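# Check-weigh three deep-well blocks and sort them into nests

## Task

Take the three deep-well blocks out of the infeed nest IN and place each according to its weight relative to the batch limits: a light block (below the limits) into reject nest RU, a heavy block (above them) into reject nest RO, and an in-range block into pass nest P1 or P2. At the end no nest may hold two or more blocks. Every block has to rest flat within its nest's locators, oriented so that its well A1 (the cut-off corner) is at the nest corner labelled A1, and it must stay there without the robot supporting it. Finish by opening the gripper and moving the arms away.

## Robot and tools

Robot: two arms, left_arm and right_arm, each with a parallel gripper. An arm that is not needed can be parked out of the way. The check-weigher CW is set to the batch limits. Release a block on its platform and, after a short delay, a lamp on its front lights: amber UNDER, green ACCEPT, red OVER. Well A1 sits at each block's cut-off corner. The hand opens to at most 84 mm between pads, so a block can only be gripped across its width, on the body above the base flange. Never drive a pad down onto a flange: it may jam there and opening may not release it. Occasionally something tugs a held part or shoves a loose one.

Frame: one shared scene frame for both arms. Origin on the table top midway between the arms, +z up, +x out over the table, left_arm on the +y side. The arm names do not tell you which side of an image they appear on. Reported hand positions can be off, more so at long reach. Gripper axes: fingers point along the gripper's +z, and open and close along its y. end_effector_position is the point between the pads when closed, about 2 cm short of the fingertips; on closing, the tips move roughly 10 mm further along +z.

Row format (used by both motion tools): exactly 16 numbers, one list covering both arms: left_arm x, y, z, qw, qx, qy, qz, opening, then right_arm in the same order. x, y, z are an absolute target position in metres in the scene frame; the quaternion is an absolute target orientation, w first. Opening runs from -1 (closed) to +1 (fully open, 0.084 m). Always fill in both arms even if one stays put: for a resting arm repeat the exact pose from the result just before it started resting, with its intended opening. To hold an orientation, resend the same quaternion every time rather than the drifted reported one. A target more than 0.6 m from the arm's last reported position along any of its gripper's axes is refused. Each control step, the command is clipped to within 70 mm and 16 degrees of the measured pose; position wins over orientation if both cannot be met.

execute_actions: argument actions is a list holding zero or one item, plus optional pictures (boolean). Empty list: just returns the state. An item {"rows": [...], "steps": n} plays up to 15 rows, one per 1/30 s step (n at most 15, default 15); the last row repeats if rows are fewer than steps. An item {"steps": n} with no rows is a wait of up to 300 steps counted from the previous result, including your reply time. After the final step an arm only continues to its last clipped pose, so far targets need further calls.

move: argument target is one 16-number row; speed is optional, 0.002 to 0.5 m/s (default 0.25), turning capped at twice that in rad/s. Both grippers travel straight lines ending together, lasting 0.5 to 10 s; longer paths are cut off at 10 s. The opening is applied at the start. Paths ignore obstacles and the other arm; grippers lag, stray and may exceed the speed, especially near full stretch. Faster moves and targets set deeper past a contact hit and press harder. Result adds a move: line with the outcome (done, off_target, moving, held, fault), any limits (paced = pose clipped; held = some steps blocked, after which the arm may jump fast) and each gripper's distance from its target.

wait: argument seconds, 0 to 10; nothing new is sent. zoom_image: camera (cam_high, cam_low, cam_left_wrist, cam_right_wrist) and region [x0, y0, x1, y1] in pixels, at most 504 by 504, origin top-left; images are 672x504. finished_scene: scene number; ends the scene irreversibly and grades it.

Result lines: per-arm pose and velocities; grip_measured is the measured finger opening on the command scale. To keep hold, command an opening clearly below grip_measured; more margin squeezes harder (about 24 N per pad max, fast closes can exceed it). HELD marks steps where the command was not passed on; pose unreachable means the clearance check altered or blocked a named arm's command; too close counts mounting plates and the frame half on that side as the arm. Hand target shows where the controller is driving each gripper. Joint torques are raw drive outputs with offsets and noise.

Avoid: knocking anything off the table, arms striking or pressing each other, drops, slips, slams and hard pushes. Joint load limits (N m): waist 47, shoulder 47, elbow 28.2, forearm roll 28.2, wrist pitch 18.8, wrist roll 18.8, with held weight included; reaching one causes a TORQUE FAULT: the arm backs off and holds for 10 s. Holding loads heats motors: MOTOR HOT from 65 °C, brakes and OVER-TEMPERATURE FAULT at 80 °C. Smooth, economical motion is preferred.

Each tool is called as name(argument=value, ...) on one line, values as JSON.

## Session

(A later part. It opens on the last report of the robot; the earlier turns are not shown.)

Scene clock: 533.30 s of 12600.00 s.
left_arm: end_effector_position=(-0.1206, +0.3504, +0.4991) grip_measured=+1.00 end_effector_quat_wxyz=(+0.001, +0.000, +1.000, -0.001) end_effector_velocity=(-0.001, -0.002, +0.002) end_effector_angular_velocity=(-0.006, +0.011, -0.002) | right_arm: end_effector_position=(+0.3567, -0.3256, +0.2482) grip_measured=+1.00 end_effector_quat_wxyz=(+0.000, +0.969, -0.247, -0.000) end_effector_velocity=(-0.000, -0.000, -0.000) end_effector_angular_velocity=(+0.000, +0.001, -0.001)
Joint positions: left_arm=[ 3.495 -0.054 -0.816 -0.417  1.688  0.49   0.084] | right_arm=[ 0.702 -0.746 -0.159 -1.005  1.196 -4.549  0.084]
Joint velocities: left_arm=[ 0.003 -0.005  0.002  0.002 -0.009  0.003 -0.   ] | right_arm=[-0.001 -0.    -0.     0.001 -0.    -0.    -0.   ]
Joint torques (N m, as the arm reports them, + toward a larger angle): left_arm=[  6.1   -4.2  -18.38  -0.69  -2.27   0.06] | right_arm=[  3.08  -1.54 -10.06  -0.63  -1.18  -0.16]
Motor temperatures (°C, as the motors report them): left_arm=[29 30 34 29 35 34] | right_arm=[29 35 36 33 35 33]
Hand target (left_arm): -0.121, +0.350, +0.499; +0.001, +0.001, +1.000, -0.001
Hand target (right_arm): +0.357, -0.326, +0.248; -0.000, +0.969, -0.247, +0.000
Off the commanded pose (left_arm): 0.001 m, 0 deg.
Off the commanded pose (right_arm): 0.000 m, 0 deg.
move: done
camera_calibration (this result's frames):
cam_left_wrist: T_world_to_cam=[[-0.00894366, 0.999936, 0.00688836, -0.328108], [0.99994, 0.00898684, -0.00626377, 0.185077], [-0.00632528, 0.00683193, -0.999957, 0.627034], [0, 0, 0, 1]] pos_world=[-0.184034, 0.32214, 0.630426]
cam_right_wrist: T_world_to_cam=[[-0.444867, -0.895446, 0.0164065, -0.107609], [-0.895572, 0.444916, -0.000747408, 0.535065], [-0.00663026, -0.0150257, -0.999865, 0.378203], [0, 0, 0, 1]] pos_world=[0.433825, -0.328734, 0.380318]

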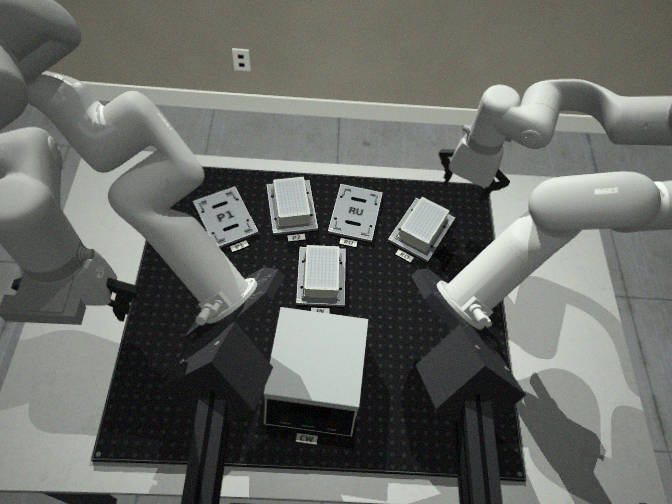

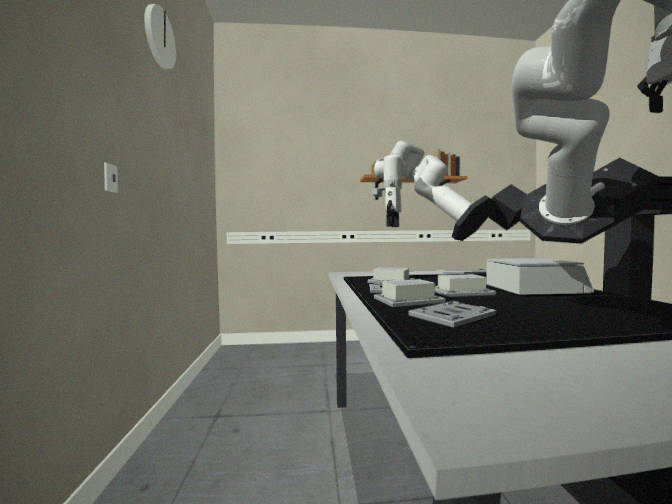

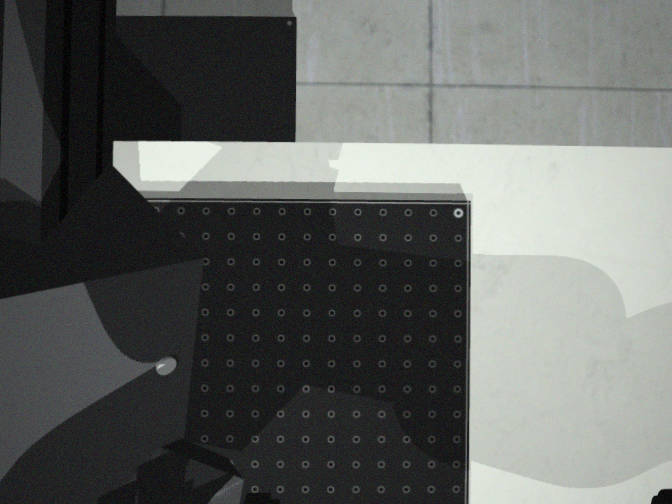

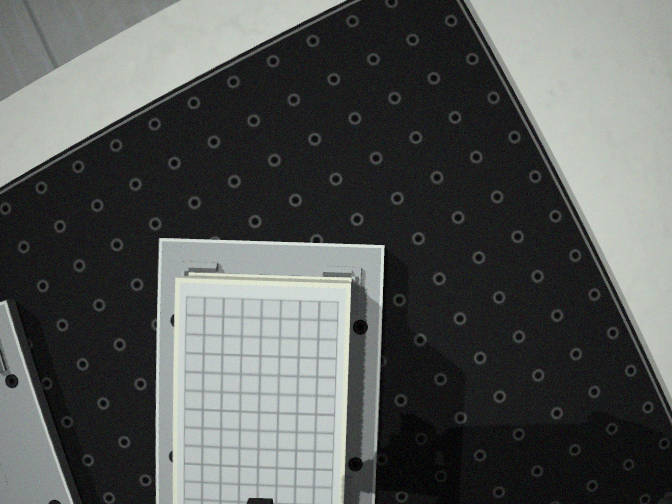

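Working. Continue, turning yaw via 270° to 0.

move(target=[-0.05,0.03,0.45,0,0.7071,-0.7071,0,1,0.3567,-0.3256,0.2482,0,0.969,-0.247,0,1], speed=0.2)

move(target=[0.2206,0.002,0.15,0,0.99991,0.0135,0,1,0.3567,-0.3256,0.2482,0,0.969,-0.247,0,1], speed=0.2)

move(target=[0.2206,0.002,0.09,0,0.99991,0.0135,0,1,0.3567,-0.3256,0.2482,0,0.969,-0.247,0,1], speed=0.04)

Scene clock: 548.10 s of 12600.00 s.
left_arm: end_effector_position=(-0.0505, +0.0307, +0.4504) grip_measured=+1.00 end_effector_quat_wxyz=(-0.001, +0.706, -0.708, -0.001) end_effector_velocity=(+0.001, -0.002, -0.001) end_effector_angular_velocity=(+0.003, +0.000, +0.010) | right_arm: end_effector_position=(+0.3567, -0.3256, +0.2482) grip_measured=+1.00 end_effector_quat_wxyz=(+0.000, +0.969, -0.247, +0.000) end_effector_velocity=(+0.000, +0.000, +0.000) end_effector_angular_velocity=(+0.001, -0.001, +0.000)
Joint positions: left_arm=[ 4.145  0.501 -0.898  0.088  1.3   -0.629  0.084] | right_arm=[ 0.702 -0.746 -0.159 -1.005  1.196 -4.549  0.084]
Joint velocities: left_arm=[ 0.005  0.005 -0.004  0.002  0.001 -0.007 -0.   ] | right_arm=[ 0.    -0.     0.    -0.    -0.001  0.    -0.   ]
Joint torques (N m, as the arm reports them, + toward a larger angle): left_arm=[ -3.69 -18.99 -21.12  -0.59  -2.21   0.15] | right_arm=[  2.33  -1.73 -10.15  -1.15  -1.36  -0.12]
Motor temperatures (°C, as the motors report them): left_arm=[29 30 36 29 35 34] | right_arm=[29 34 36 33 35 33]
Hand target (left_arm): -0.050, +0.031, +0.450; -0.001, +0.706, -0.708, -0.001
Hand target (right_arm): +0.357, -0.326, +0.248; +0.000, +0.969, -0.247, +0.000
Off the commanded pose (left_arm): 0.001 m, 0 deg.
Off the commanded pose (right_arm): 0.000 m, 0 deg.
After step 90, 7.37 s passed at rest.
move: done
camera_calibration (this result's frames):
cam_left_wrist: T_world_to_cam=[[-0.999943, -0.00691841, 0.00816639, -0.0271903], [-0.00698064, 0.999947, -0.00761692, 0.0368514], [-0.00811326, -0.00767349, -0.999938, 0.581305], [0, 0, 0, 1]] pos_world=[-0.0222152, -0.0325769, 0.581771]
cam_right_wrist: T_world_to_cam=[[-0.444867, -0.895446, 0.0164063, -0.107609], [-0.895572, 0.444916, -0.000747518, 0.535065], [-0.00663006, -0.0150255, -0.999865, 0.378203], [0, 0, 0, 1]] pos_world=[0.433825, -0.328734, 0.380318]

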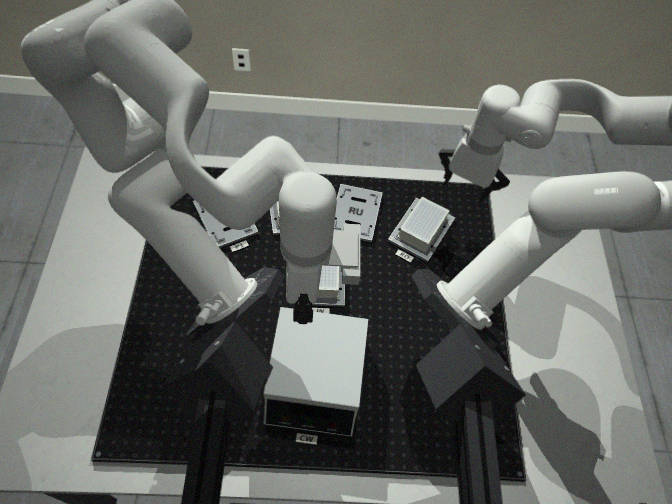

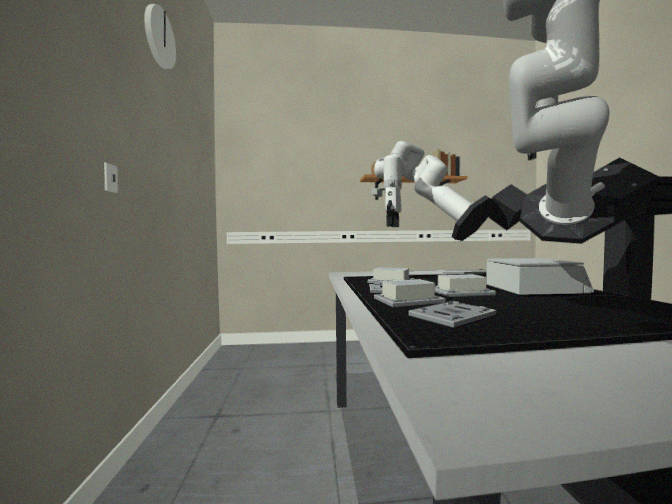

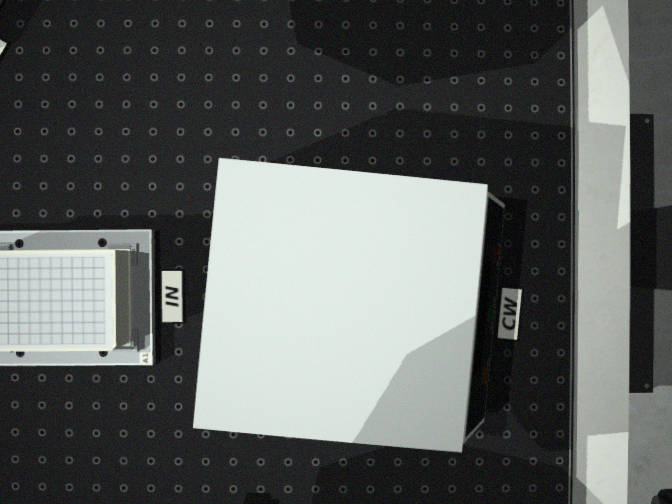

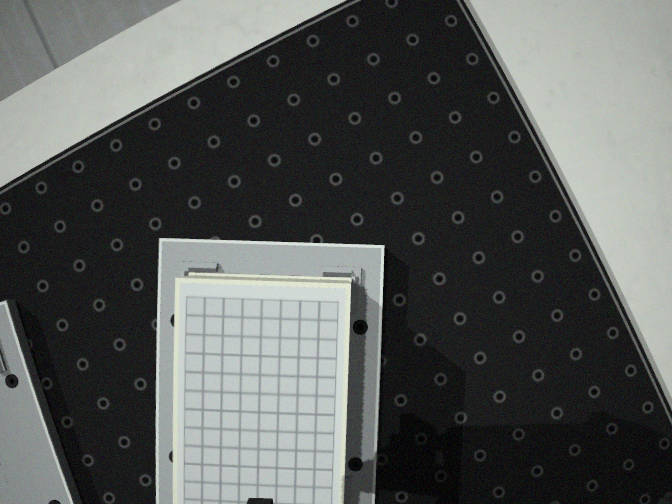

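Scene clock: 552.63 s of 12600.00 s.
left_arm: end_effector_position=(+0.2199, +0.0014, +0.1512) grip_measured=+1.00 end_effector_quat_wxyz=(+0.000, +1.000, +0.012, -0.001) end_effector_velocity=(+0.002, -0.000, -0.002) end_effector_angular_velocity=(+0.000, -0.002, +0.006) | right_arm: end_effector_position=(+0.3567, -0.3256, +0.2482) grip_measured=+1.00 end_effector_quat_wxyz=(+0.000, +0.969, -0.247, +0.000) end_effector_velocity=(+0.000, +0.001, +0.001) end_effector_angular_velocity=(+0.003, -0.003, +0.001)
Joint positions: left_arm=[ 5.395  0.574 -0.583  1.35   0.904 -2.257  0.084] | right_arm=[ 0.702 -0.746 -0.159 -1.005  1.196 -4.549  0.084]
Joint velocities: left_arm=[ 0.006  0.003 -0.004  0.008  0.001 -0.007  0.   ] | right_arm=[ 0.002  0.     0.    -0.001 -0.002  0.001  0.   ]
Joint torques (N m, as the arm reports them, + toward a larger angle): left_arm=[-14.48 -18.61  -7.27  -0.8   -2.13   0.27] | right_arm=[  2.34  -1.97 -10.24  -0.7   -1.2   -0.33]
Motor temperatures (°C, as the motors report them): left_arm=[29 30 36 29 35 34] | right_arm=[29 34 36 33 35 33]
Hand target (left_arm): +0.220, +0.001, +0.151; +0.000, +1.000, +0.012, -0.001
Hand target (right_arm): +0.357, -0.326, +0.248; +0.000, +0.969, -0.247, +0.000
Off the commanded pose (left_arm): 0.001 m, 0 deg.
Off the commanded pose (right_arm): 0.000 m, 0 deg.
move: done
camera_calibration (this result's frames):
cam_left_wrist: T_world_to_cam=[[0.033691, -0.999397, 0.00845453, 0.0194878], [-0.999407, -0.0337491, -0.00682742, 0.285407], [0.00710863, -0.00821949, -0.999941, 0.280697], [0, 0, 0, 1]] pos_world=[0.282586, 0.0314155, 0.282464]
cam_right_wrist: T_world_to_cam=[[-0.444868, -0.895446, 0.0164062, -0.107608], [-0.895572, 0.444916, -0.000747645, 0.535065], [-0.0066299, -0.0150255, -0.999865, 0.378203], [0, 0, 0, 1]] pos_world=[0.433825, -0.328734, 0.380318]

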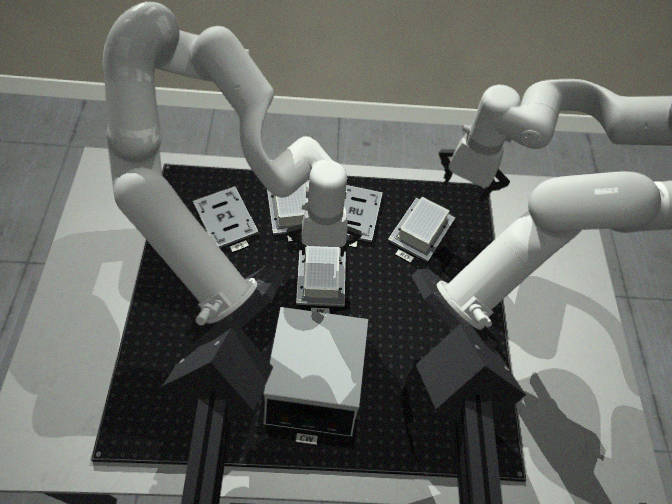

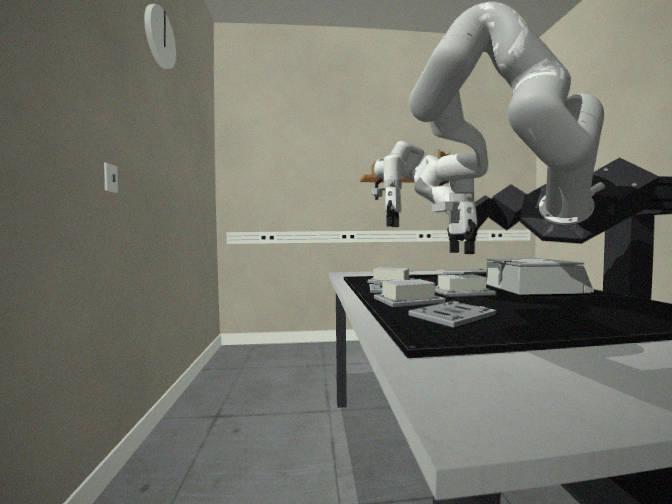

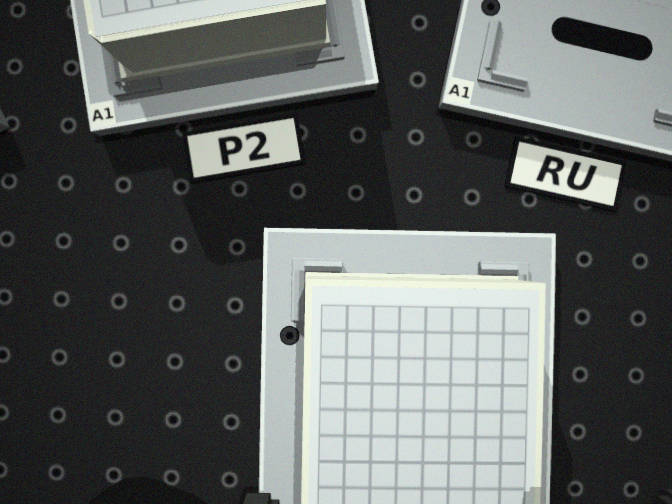

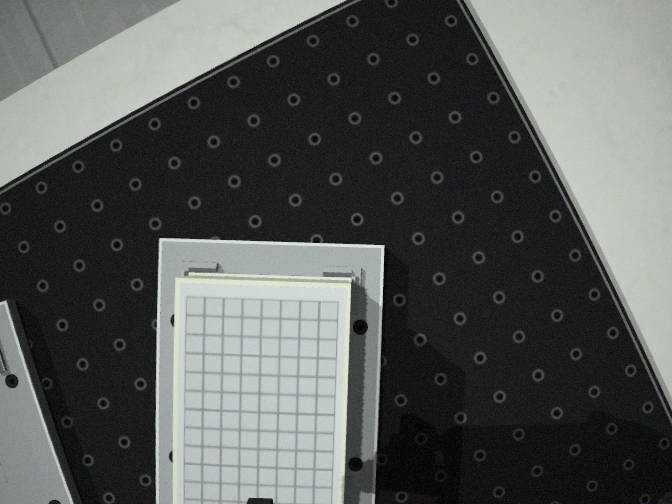

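Scene clock: 554.57 s of 12600.00 s.
left_arm: end_effector_position=(+0.2206, +0.0018, +0.0903) grip_measured=+1.00 end_effector_quat_wxyz=(+0.000, +1.000, +0.013, -0.000) end_effector_velocity=(+0.000, +0.000, -0.002) end_effector_angular_velocity=(+0.001, +0.001, +0.001) | right_arm: end_effector_position=(+0.3567, -0.3256, +0.2482) grip_measured=+1.00 end_effector_quat_wxyz=(-0.000, +0.969, -0.247, +0.000) end_effector_velocity=(+0.000, -0.000, +0.000) end_effector_angular_velocity=(-0.000, -0.002, +0.001)
Joint positions: left_arm=[ 5.568  0.724 -0.654  1.587  0.902 -2.363  0.084] | right_arm=[ 0.702 -0.746 -0.159 -1.005  1.196 -4.549  0.084]
Joint velocities: left_arm=[ 0.006  0.004 -0.002  0.006  0.    -0.002 -0.   ] | right_arm=[ 0.     0.    -0.    -0.002  0.    -0.     0.   ]
Joint torques (N m, as the arm reports them, + toward a larger angle): left_arm=[-15.05 -18.77  -3.4   -0.58  -1.92   0.13] | right_arm=[  2.46  -1.66 -10.15  -0.52  -1.37  -0.05]
Motor temperatures (°C, as the motors report them): left_arm=[29 30 36 29 35 34] | right_arm=[29 34 36 33 35 33]
Hand target (left_arm): +0.221, +0.002, +0.090; +0.000, +1.000, +0.013, -0.000
Hand target (right_arm): +0.357, -0.326, +0.248; +0.000, +0.969, -0.247, +0.000
Off the commanded pose (left_arm): 0.000 m, 0 deg.
Off the commanded pose (right_arm): 0.000 m, 0 deg.
move: done
camera_calibration (this result's frames):
cam_left_wrist: T_world_to_cam=[[0.0365955, -0.999293, 0.00866189, 0.0197131], [-0.999289, -0.0366715, -0.00877951, 0.285815], [0.00909094, -0.00833444, -0.999924, 0.219384], [0, 0, 0, 1]] pos_world=[0.282896, 0.0320088, 0.221706]
cam_right_wrist: T_world_to_cam=[[-0.444868, -0.895446, 0.016406, -0.107608], [-0.895572, 0.444916, -0.000747674, 0.535065], [-0.0066298, -0.0150254, -0.999865, 0.378203], [0, 0, 0, 1]] pos_world=[0.433825, -0.328734, 0.380318]

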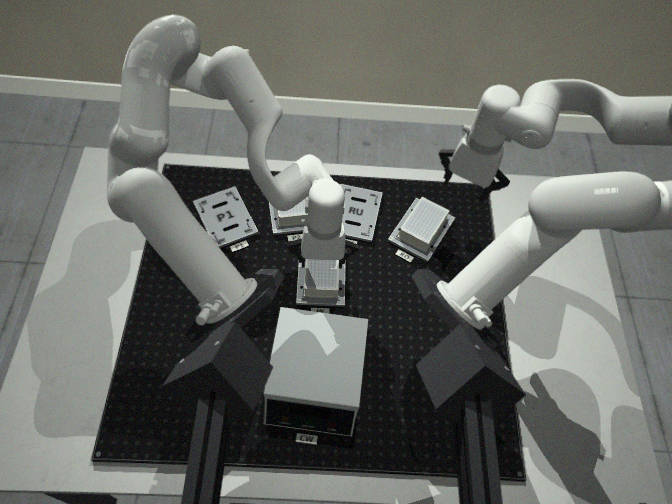

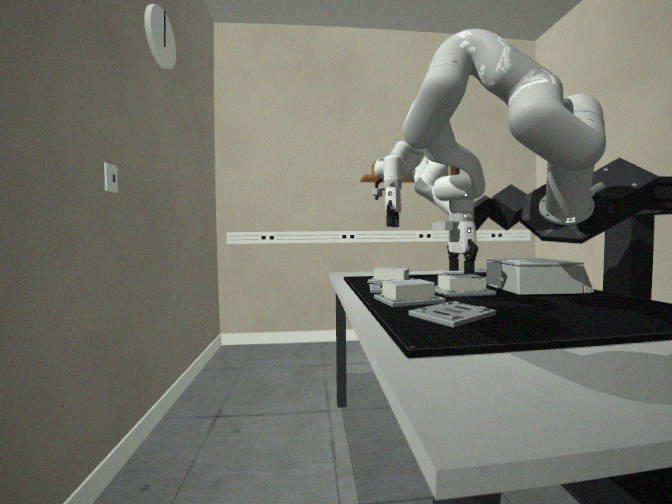

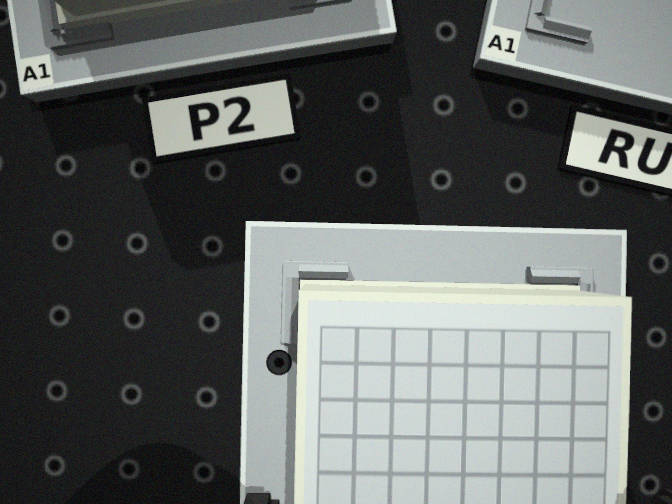

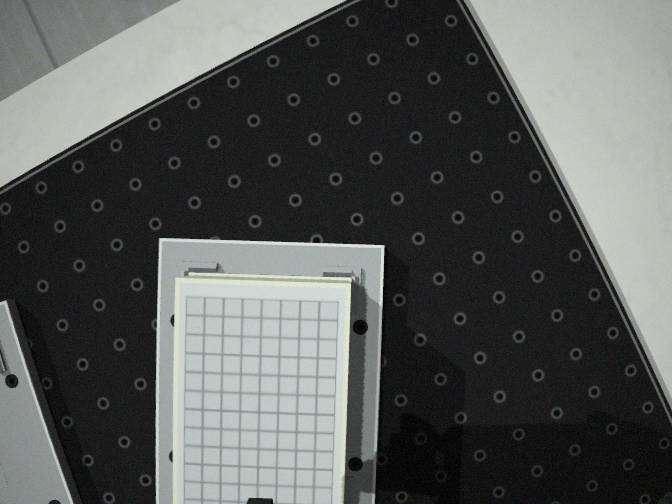

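move(target=[0.2206,0.002,0.15,0,0.99991,0.0135,0,1,0.3567,-0.3256,0.2482,0,0.969,-0.247,0,1], speed=0.08)

move(target=[0.395,0.265,0.14,0,0.969,0.247,0,1,0.3567,-0.3256,0.2482,0,0.969,-0.247,0,1], speed=0.15)

move(target=[0.395,0.265,0.09,0,0.969,0.247,0,1,0.3567,-0.3256,0.2482,0,0.969,-0.247,0,1], speed=0.05)

Scene clock: 576.07 s of 12600.00 s.
left_arm: end_effector_position=(+0.2205, +0.0022, +0.1496) grip_measured=+1.00 end_effector_quat_wxyz=(-0.000, +1.000, +0.013, +0.000) end_effector_velocity=(+0.000, -0.000, +0.002) end_effector_angular_velocity=(+0.000, +0.001, +0.000) | right_arm: end_effector_position=(+0.3567, -0.3256, +0.2482) grip_measured=+1.00 end_effector_quat_wxyz=(+0.000, +0.969, -0.247, -0.000) end_effector_velocity=(-0.000, -0.000, -0.000) end_effector_angular_velocity=(-0.002, +0.001, -0.001)
Joint positions: left_arm=[ 5.4    0.576 -0.583  1.357  0.906 -2.263  0.084] | right_arm=[ 0.702 -0.746 -0.159 -1.005  1.196 -4.549  0.084]
Joint velocities: left_arm=[-0.005 -0.005  0.001 -0.008  0.     0.005 -0.   ] | right_arm=[-0.001 -0.     0.     0.001  0.002  0.001  0.   ]
Joint torques (N m, as the arm reports them, + toward a larger angle): left_arm=[-14.56 -18.25  -7.11  -0.58  -2.14   0.  ] | right_arm=[ 2.46 -1.49 -9.94 -1.   -1.16  0.18]
Motor temperatures (°C, as the motors report them): left_arm=[29 30 34 29 35 34] | right_arm=[29 34 36 33 35 33]
Hand target (left_arm): +0.221, +0.002, +0.150; -0.000, +1.000, +0.014, +0.000
Hand target (right_arm): +0.357, -0.326, +0.248; -0.000, +0.969, -0.247, +0.000
Off the commanded pose (left_arm): 0.000 m, 0 deg.
Off the commanded pose (right_arm): 0.000 m, 0 deg.
After step 90, 17.27 s passed at rest.
move: done
camera_calibration (this result's frames):
cam_left_wrist: T_world_to_cam=[[0.0366159, -0.9993, 0.00763913, 0.0197536], [-0.999284, -0.0366862, -0.00927969, 0.286371], [0.00955345, -0.00729388, -0.999928, 0.278628], [0, 0, 0, 1]] pos_world=[0.282781, 0.0322779, 0.281115]
cam_right_wrist: T_world_to_cam=[[-0.444867, -0.895446, 0.0164062, -0.107608], [-0.895572, 0.444916, -0.000747489, 0.535065], [-0.00663005, -0.0150255, -0.999865, 0.378203], [0, 0, 0, 1]] pos_world=[0.433825, -0.328734, 0.380318]

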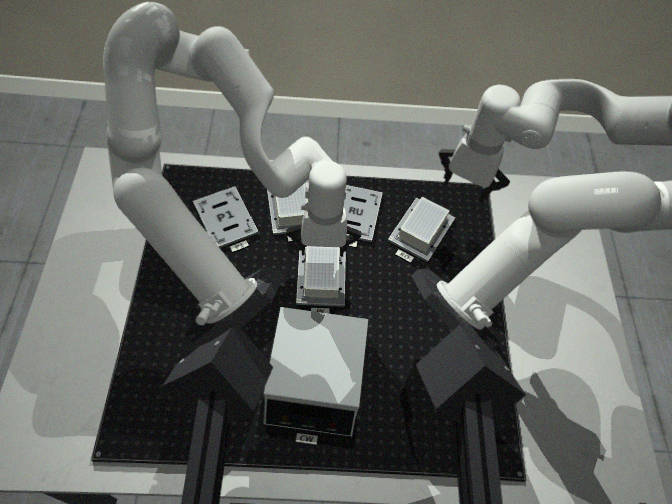

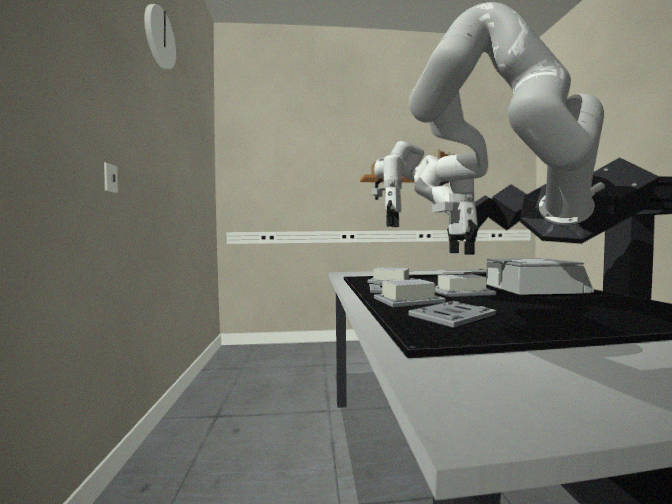

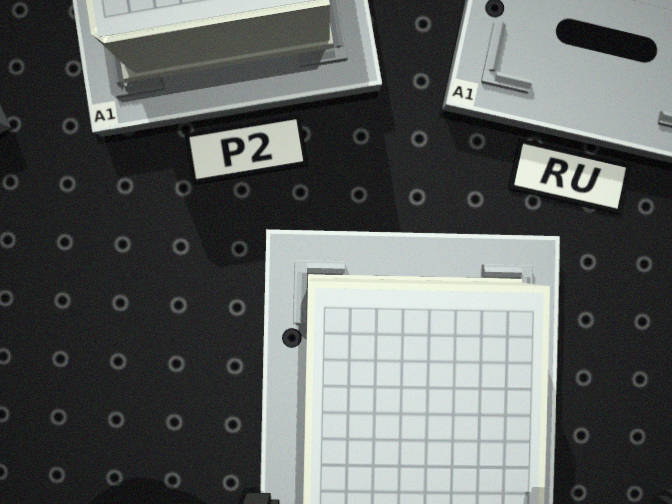

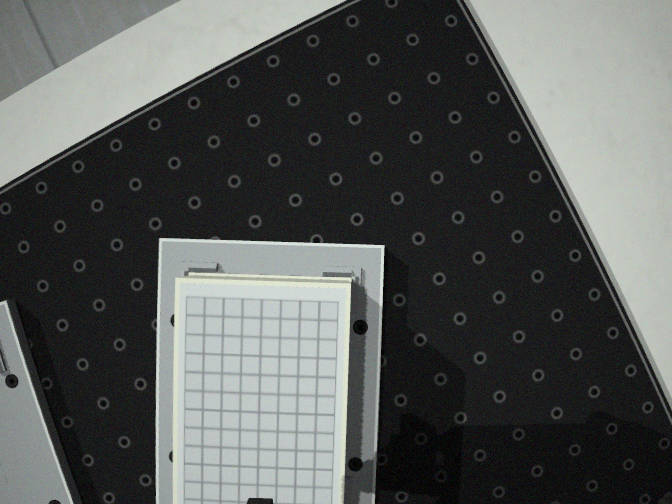

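Scene clock: 578.63 s of 12600.00 s.
left_arm: end_effector_position=(+0.3949, +0.2638, +0.1400) grip_measured=+1.00 end_effector_quat_wxyz=(-0.001, +0.969, +0.247, -0.001) end_effector_velocity=(+0.002, +0.002, +0.000) end_effector_angular_velocity=(-0.006, +0.002, +0.003) | right_arm: end_effector_position=(+0.3567, -0.3256, +0.2482) grip_measured=+1.00 end_effector_quat_wxyz=(-0.000, +0.969, -0.247, -0.000) end_effector_velocity=(+0.000, +0.000, +0.000) end_effector_angular_velocity=(-0.000, -0.002, +0.002)
Joint positions: left_arm=[ 6.194 -0.422 -0.315  1.427  0.723 -1.733  0.084] | right_arm=[ 0.702 -0.746 -0.159 -1.005  1.196 -4.549  0.084]
Joint velocities: left_arm=[ 0.009 -0.004 -0.005 -0.011 -0.01   0.017 -0.   ] | right_arm=[ 0.001 -0.     0.    -0.002 -0.    -0.001  0.   ]
Joint torques (N m, as the arm reports them, + toward a larger angle): left_arm=[ -5.92 -17.04  -6.22  -0.65  -2.17   0.17] | right_arm=[ 1.6  -2.1  -9.97 -1.09 -1.28 -0.08]
Motor temperatures (°C, as the motors report them): left_arm=[29 30 34 29 35 34] | right_arm=[29 34 36 33 35 33]
Hand target (left_arm): +0.395, +0.264, +0.140; -0.000, +0.969, +0.247, -0.001
Hand target (right_arm): +0.357, -0.326, +0.248; -0.000, +0.969, -0.247, +0.000
Off the commanded pose (left_arm): 0.001 m, 0 deg.
Off the commanded pose (right_arm): 0.000 m, 0 deg.
move: done
camera_calibration (this result's frames):
cam_left_wrist: T_world_to_cam=[[0.486258, -0.873788, 0.00686434, 0.0642867], [-0.873753, -0.486302, -0.00813929, 0.538935], [0.0104502, -0.00203993, -0.999943, 0.267458], [0, 0, 0, 1]] pos_world=[0.436841, 0.318804, 0.271388]
cam_right_wrist: T_world_to_cam=[[-0.444867, -0.895446, 0.0164062, -0.107609], [-0.895572, 0.444916, -0.000747375, 0.535065], [-0.00663014, -0.0150254, -0.999865, 0.378203], [0, 0, 0, 1]] pos_world=[0.433825, -0.328734, 0.380318]

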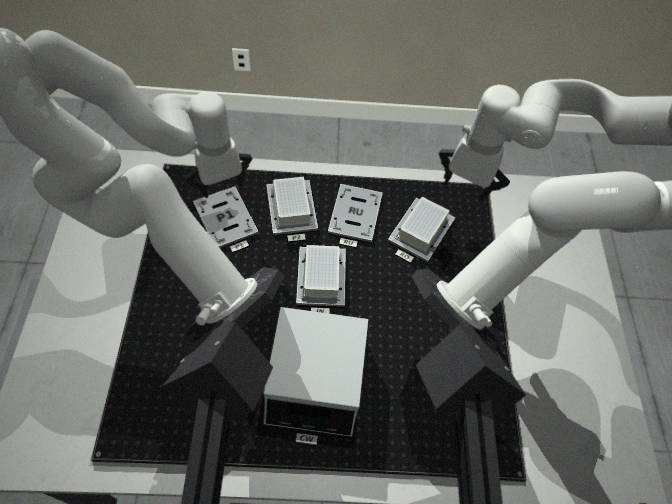

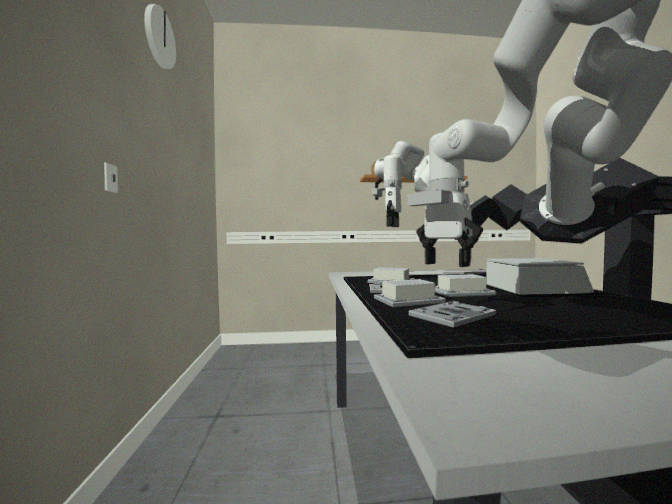

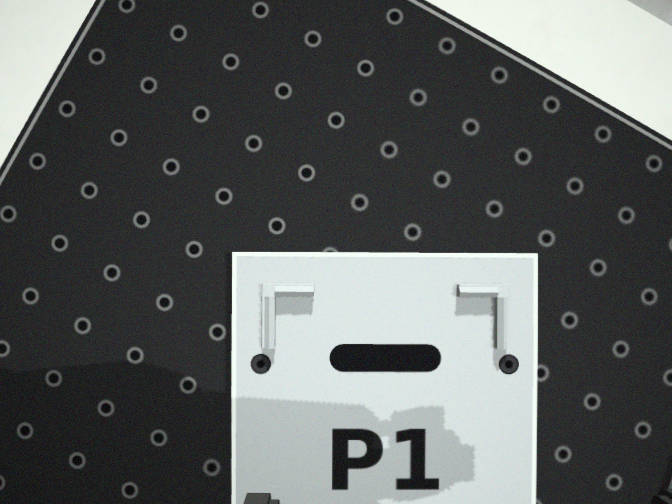

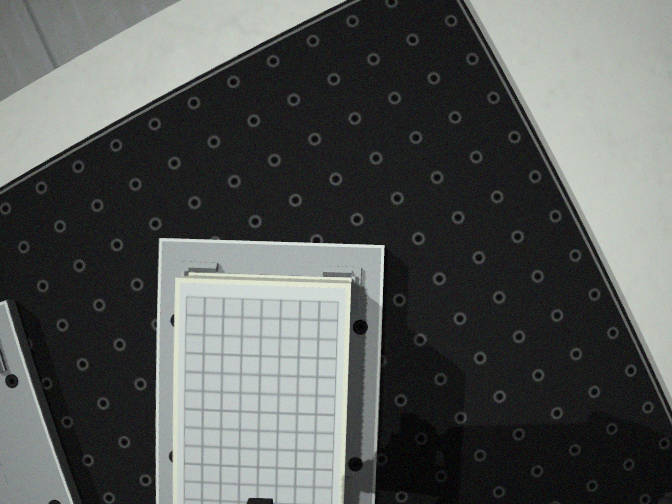

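Scene clock: 580.07 s of 12600.00 s.
left_arm: end_effector_position=(+0.3953, +0.2641, +0.0909) grip_measured=+1.00 end_effector_quat_wxyz=(-0.024, +0.969, +0.247, +0.001) end_effector_velocity=(+0.000, +0.000, -0.002) end_effector_angular_velocity=(+0.007, -0.004, +0.002) | right_arm: end_effector_position=(+0.3567, -0.3256, +0.2482) grip_measured=+1.00 end_effector_quat_wxyz=(+0.000, +0.969, -0.247, +0.000) end_effector_velocity=(+0.000, +0.001, +0.000) end_effector_angular_velocity=(+0.002, -0.001, +0.002)
Joint positions: left_arm=[ 6.28  -0.2   -0.415  1.637  0.712 -1.92   0.084] | right_arm=[ 0.702 -0.746 -0.159 -1.005  1.196 -4.549  0.084]
Joint velocities: left_arm=[ 0.     0.009 -0.003  0.014  0.006 -0.016  0.   ] | right_arm=[ 0.     0.     0.     0.    -0.002 -0.002  0.   ]
Joint torques (N m, as the arm reports them, + toward a larger angle): left_arm=[ -5.75 -19.83  -3.64  -0.19  -2.18   0.08] | right_arm=[  2.42  -1.71 -10.23  -0.79  -1.3   -0.13]
Motor temperatures (°C, as the motors report them): left_arm=[29 30 34 29 35 34] | right_arm=[29 34 36 33 35 33]
Hand target (left_arm): +0.395, +0.264, +0.091; -0.025, +0.969, +0.247, +0.002
Hand target (right_arm): +0.357, -0.326, +0.248; +0.000, +0.969, -0.247, +0.000
Off the commanded pose (left_arm): 0.001 m, 3 deg.
Off the commanded pose (right_arm): 0.000 m, 0 deg.
joint sent to its limit (left arm) — the command would take joint 1 (waist) past its upper limit, so that joint was sent only as far as its limit.
move: off_target (left_arm)
camera_calibration (this result's frames):
cam_left_wrist: T_world_to_cam=[[0.486669, -0.872745, -0.038344, 0.0683758], [-0.873583, -0.486071, -0.0242511, 0.540424], [0.00252717, 0.0452989, -0.99897, 0.208881], [0, 0, 0, 1]] pos_world=[0.438301, 0.312897, 0.224394]
cam_right_wrist: T_world_to_cam=[[-0.444867, -0.895446, 0.0164062, -0.107608], [-0.895572, 0.444916, -0.000747637, 0.535065], [-0.00662991, -0.0150255, -0.999865, 0.378203], [0, 0, 0, 1]] pos_world=[0.433825, -0.328734, 0.380318]

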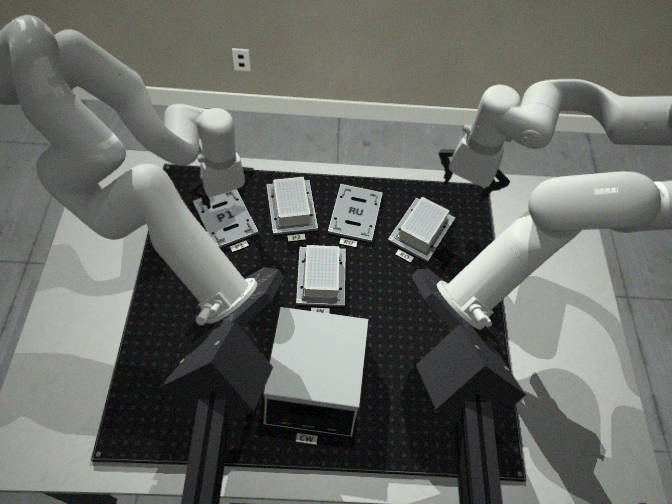

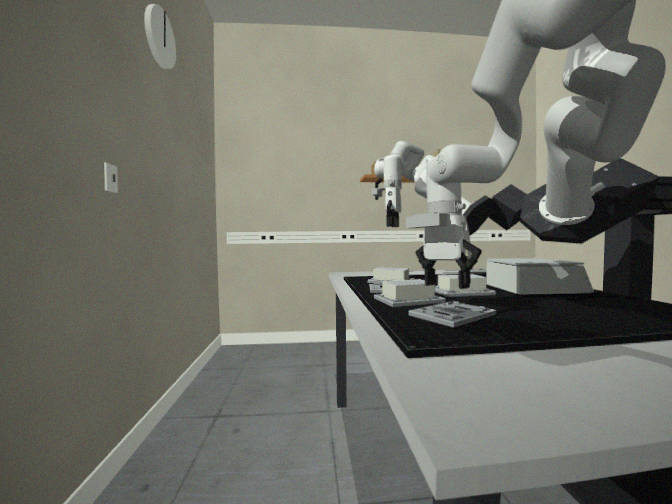

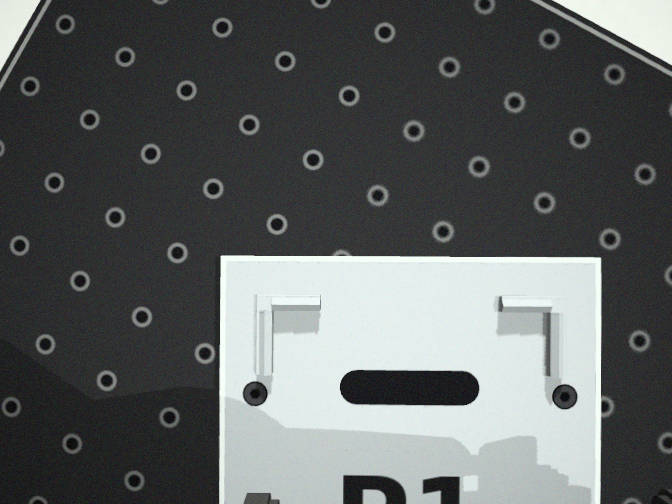

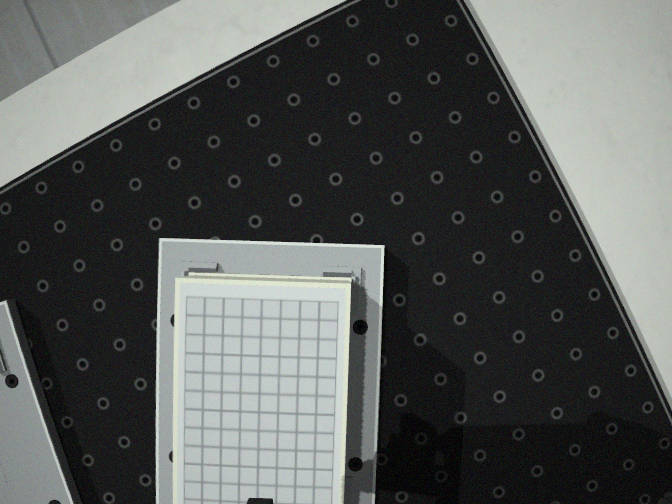

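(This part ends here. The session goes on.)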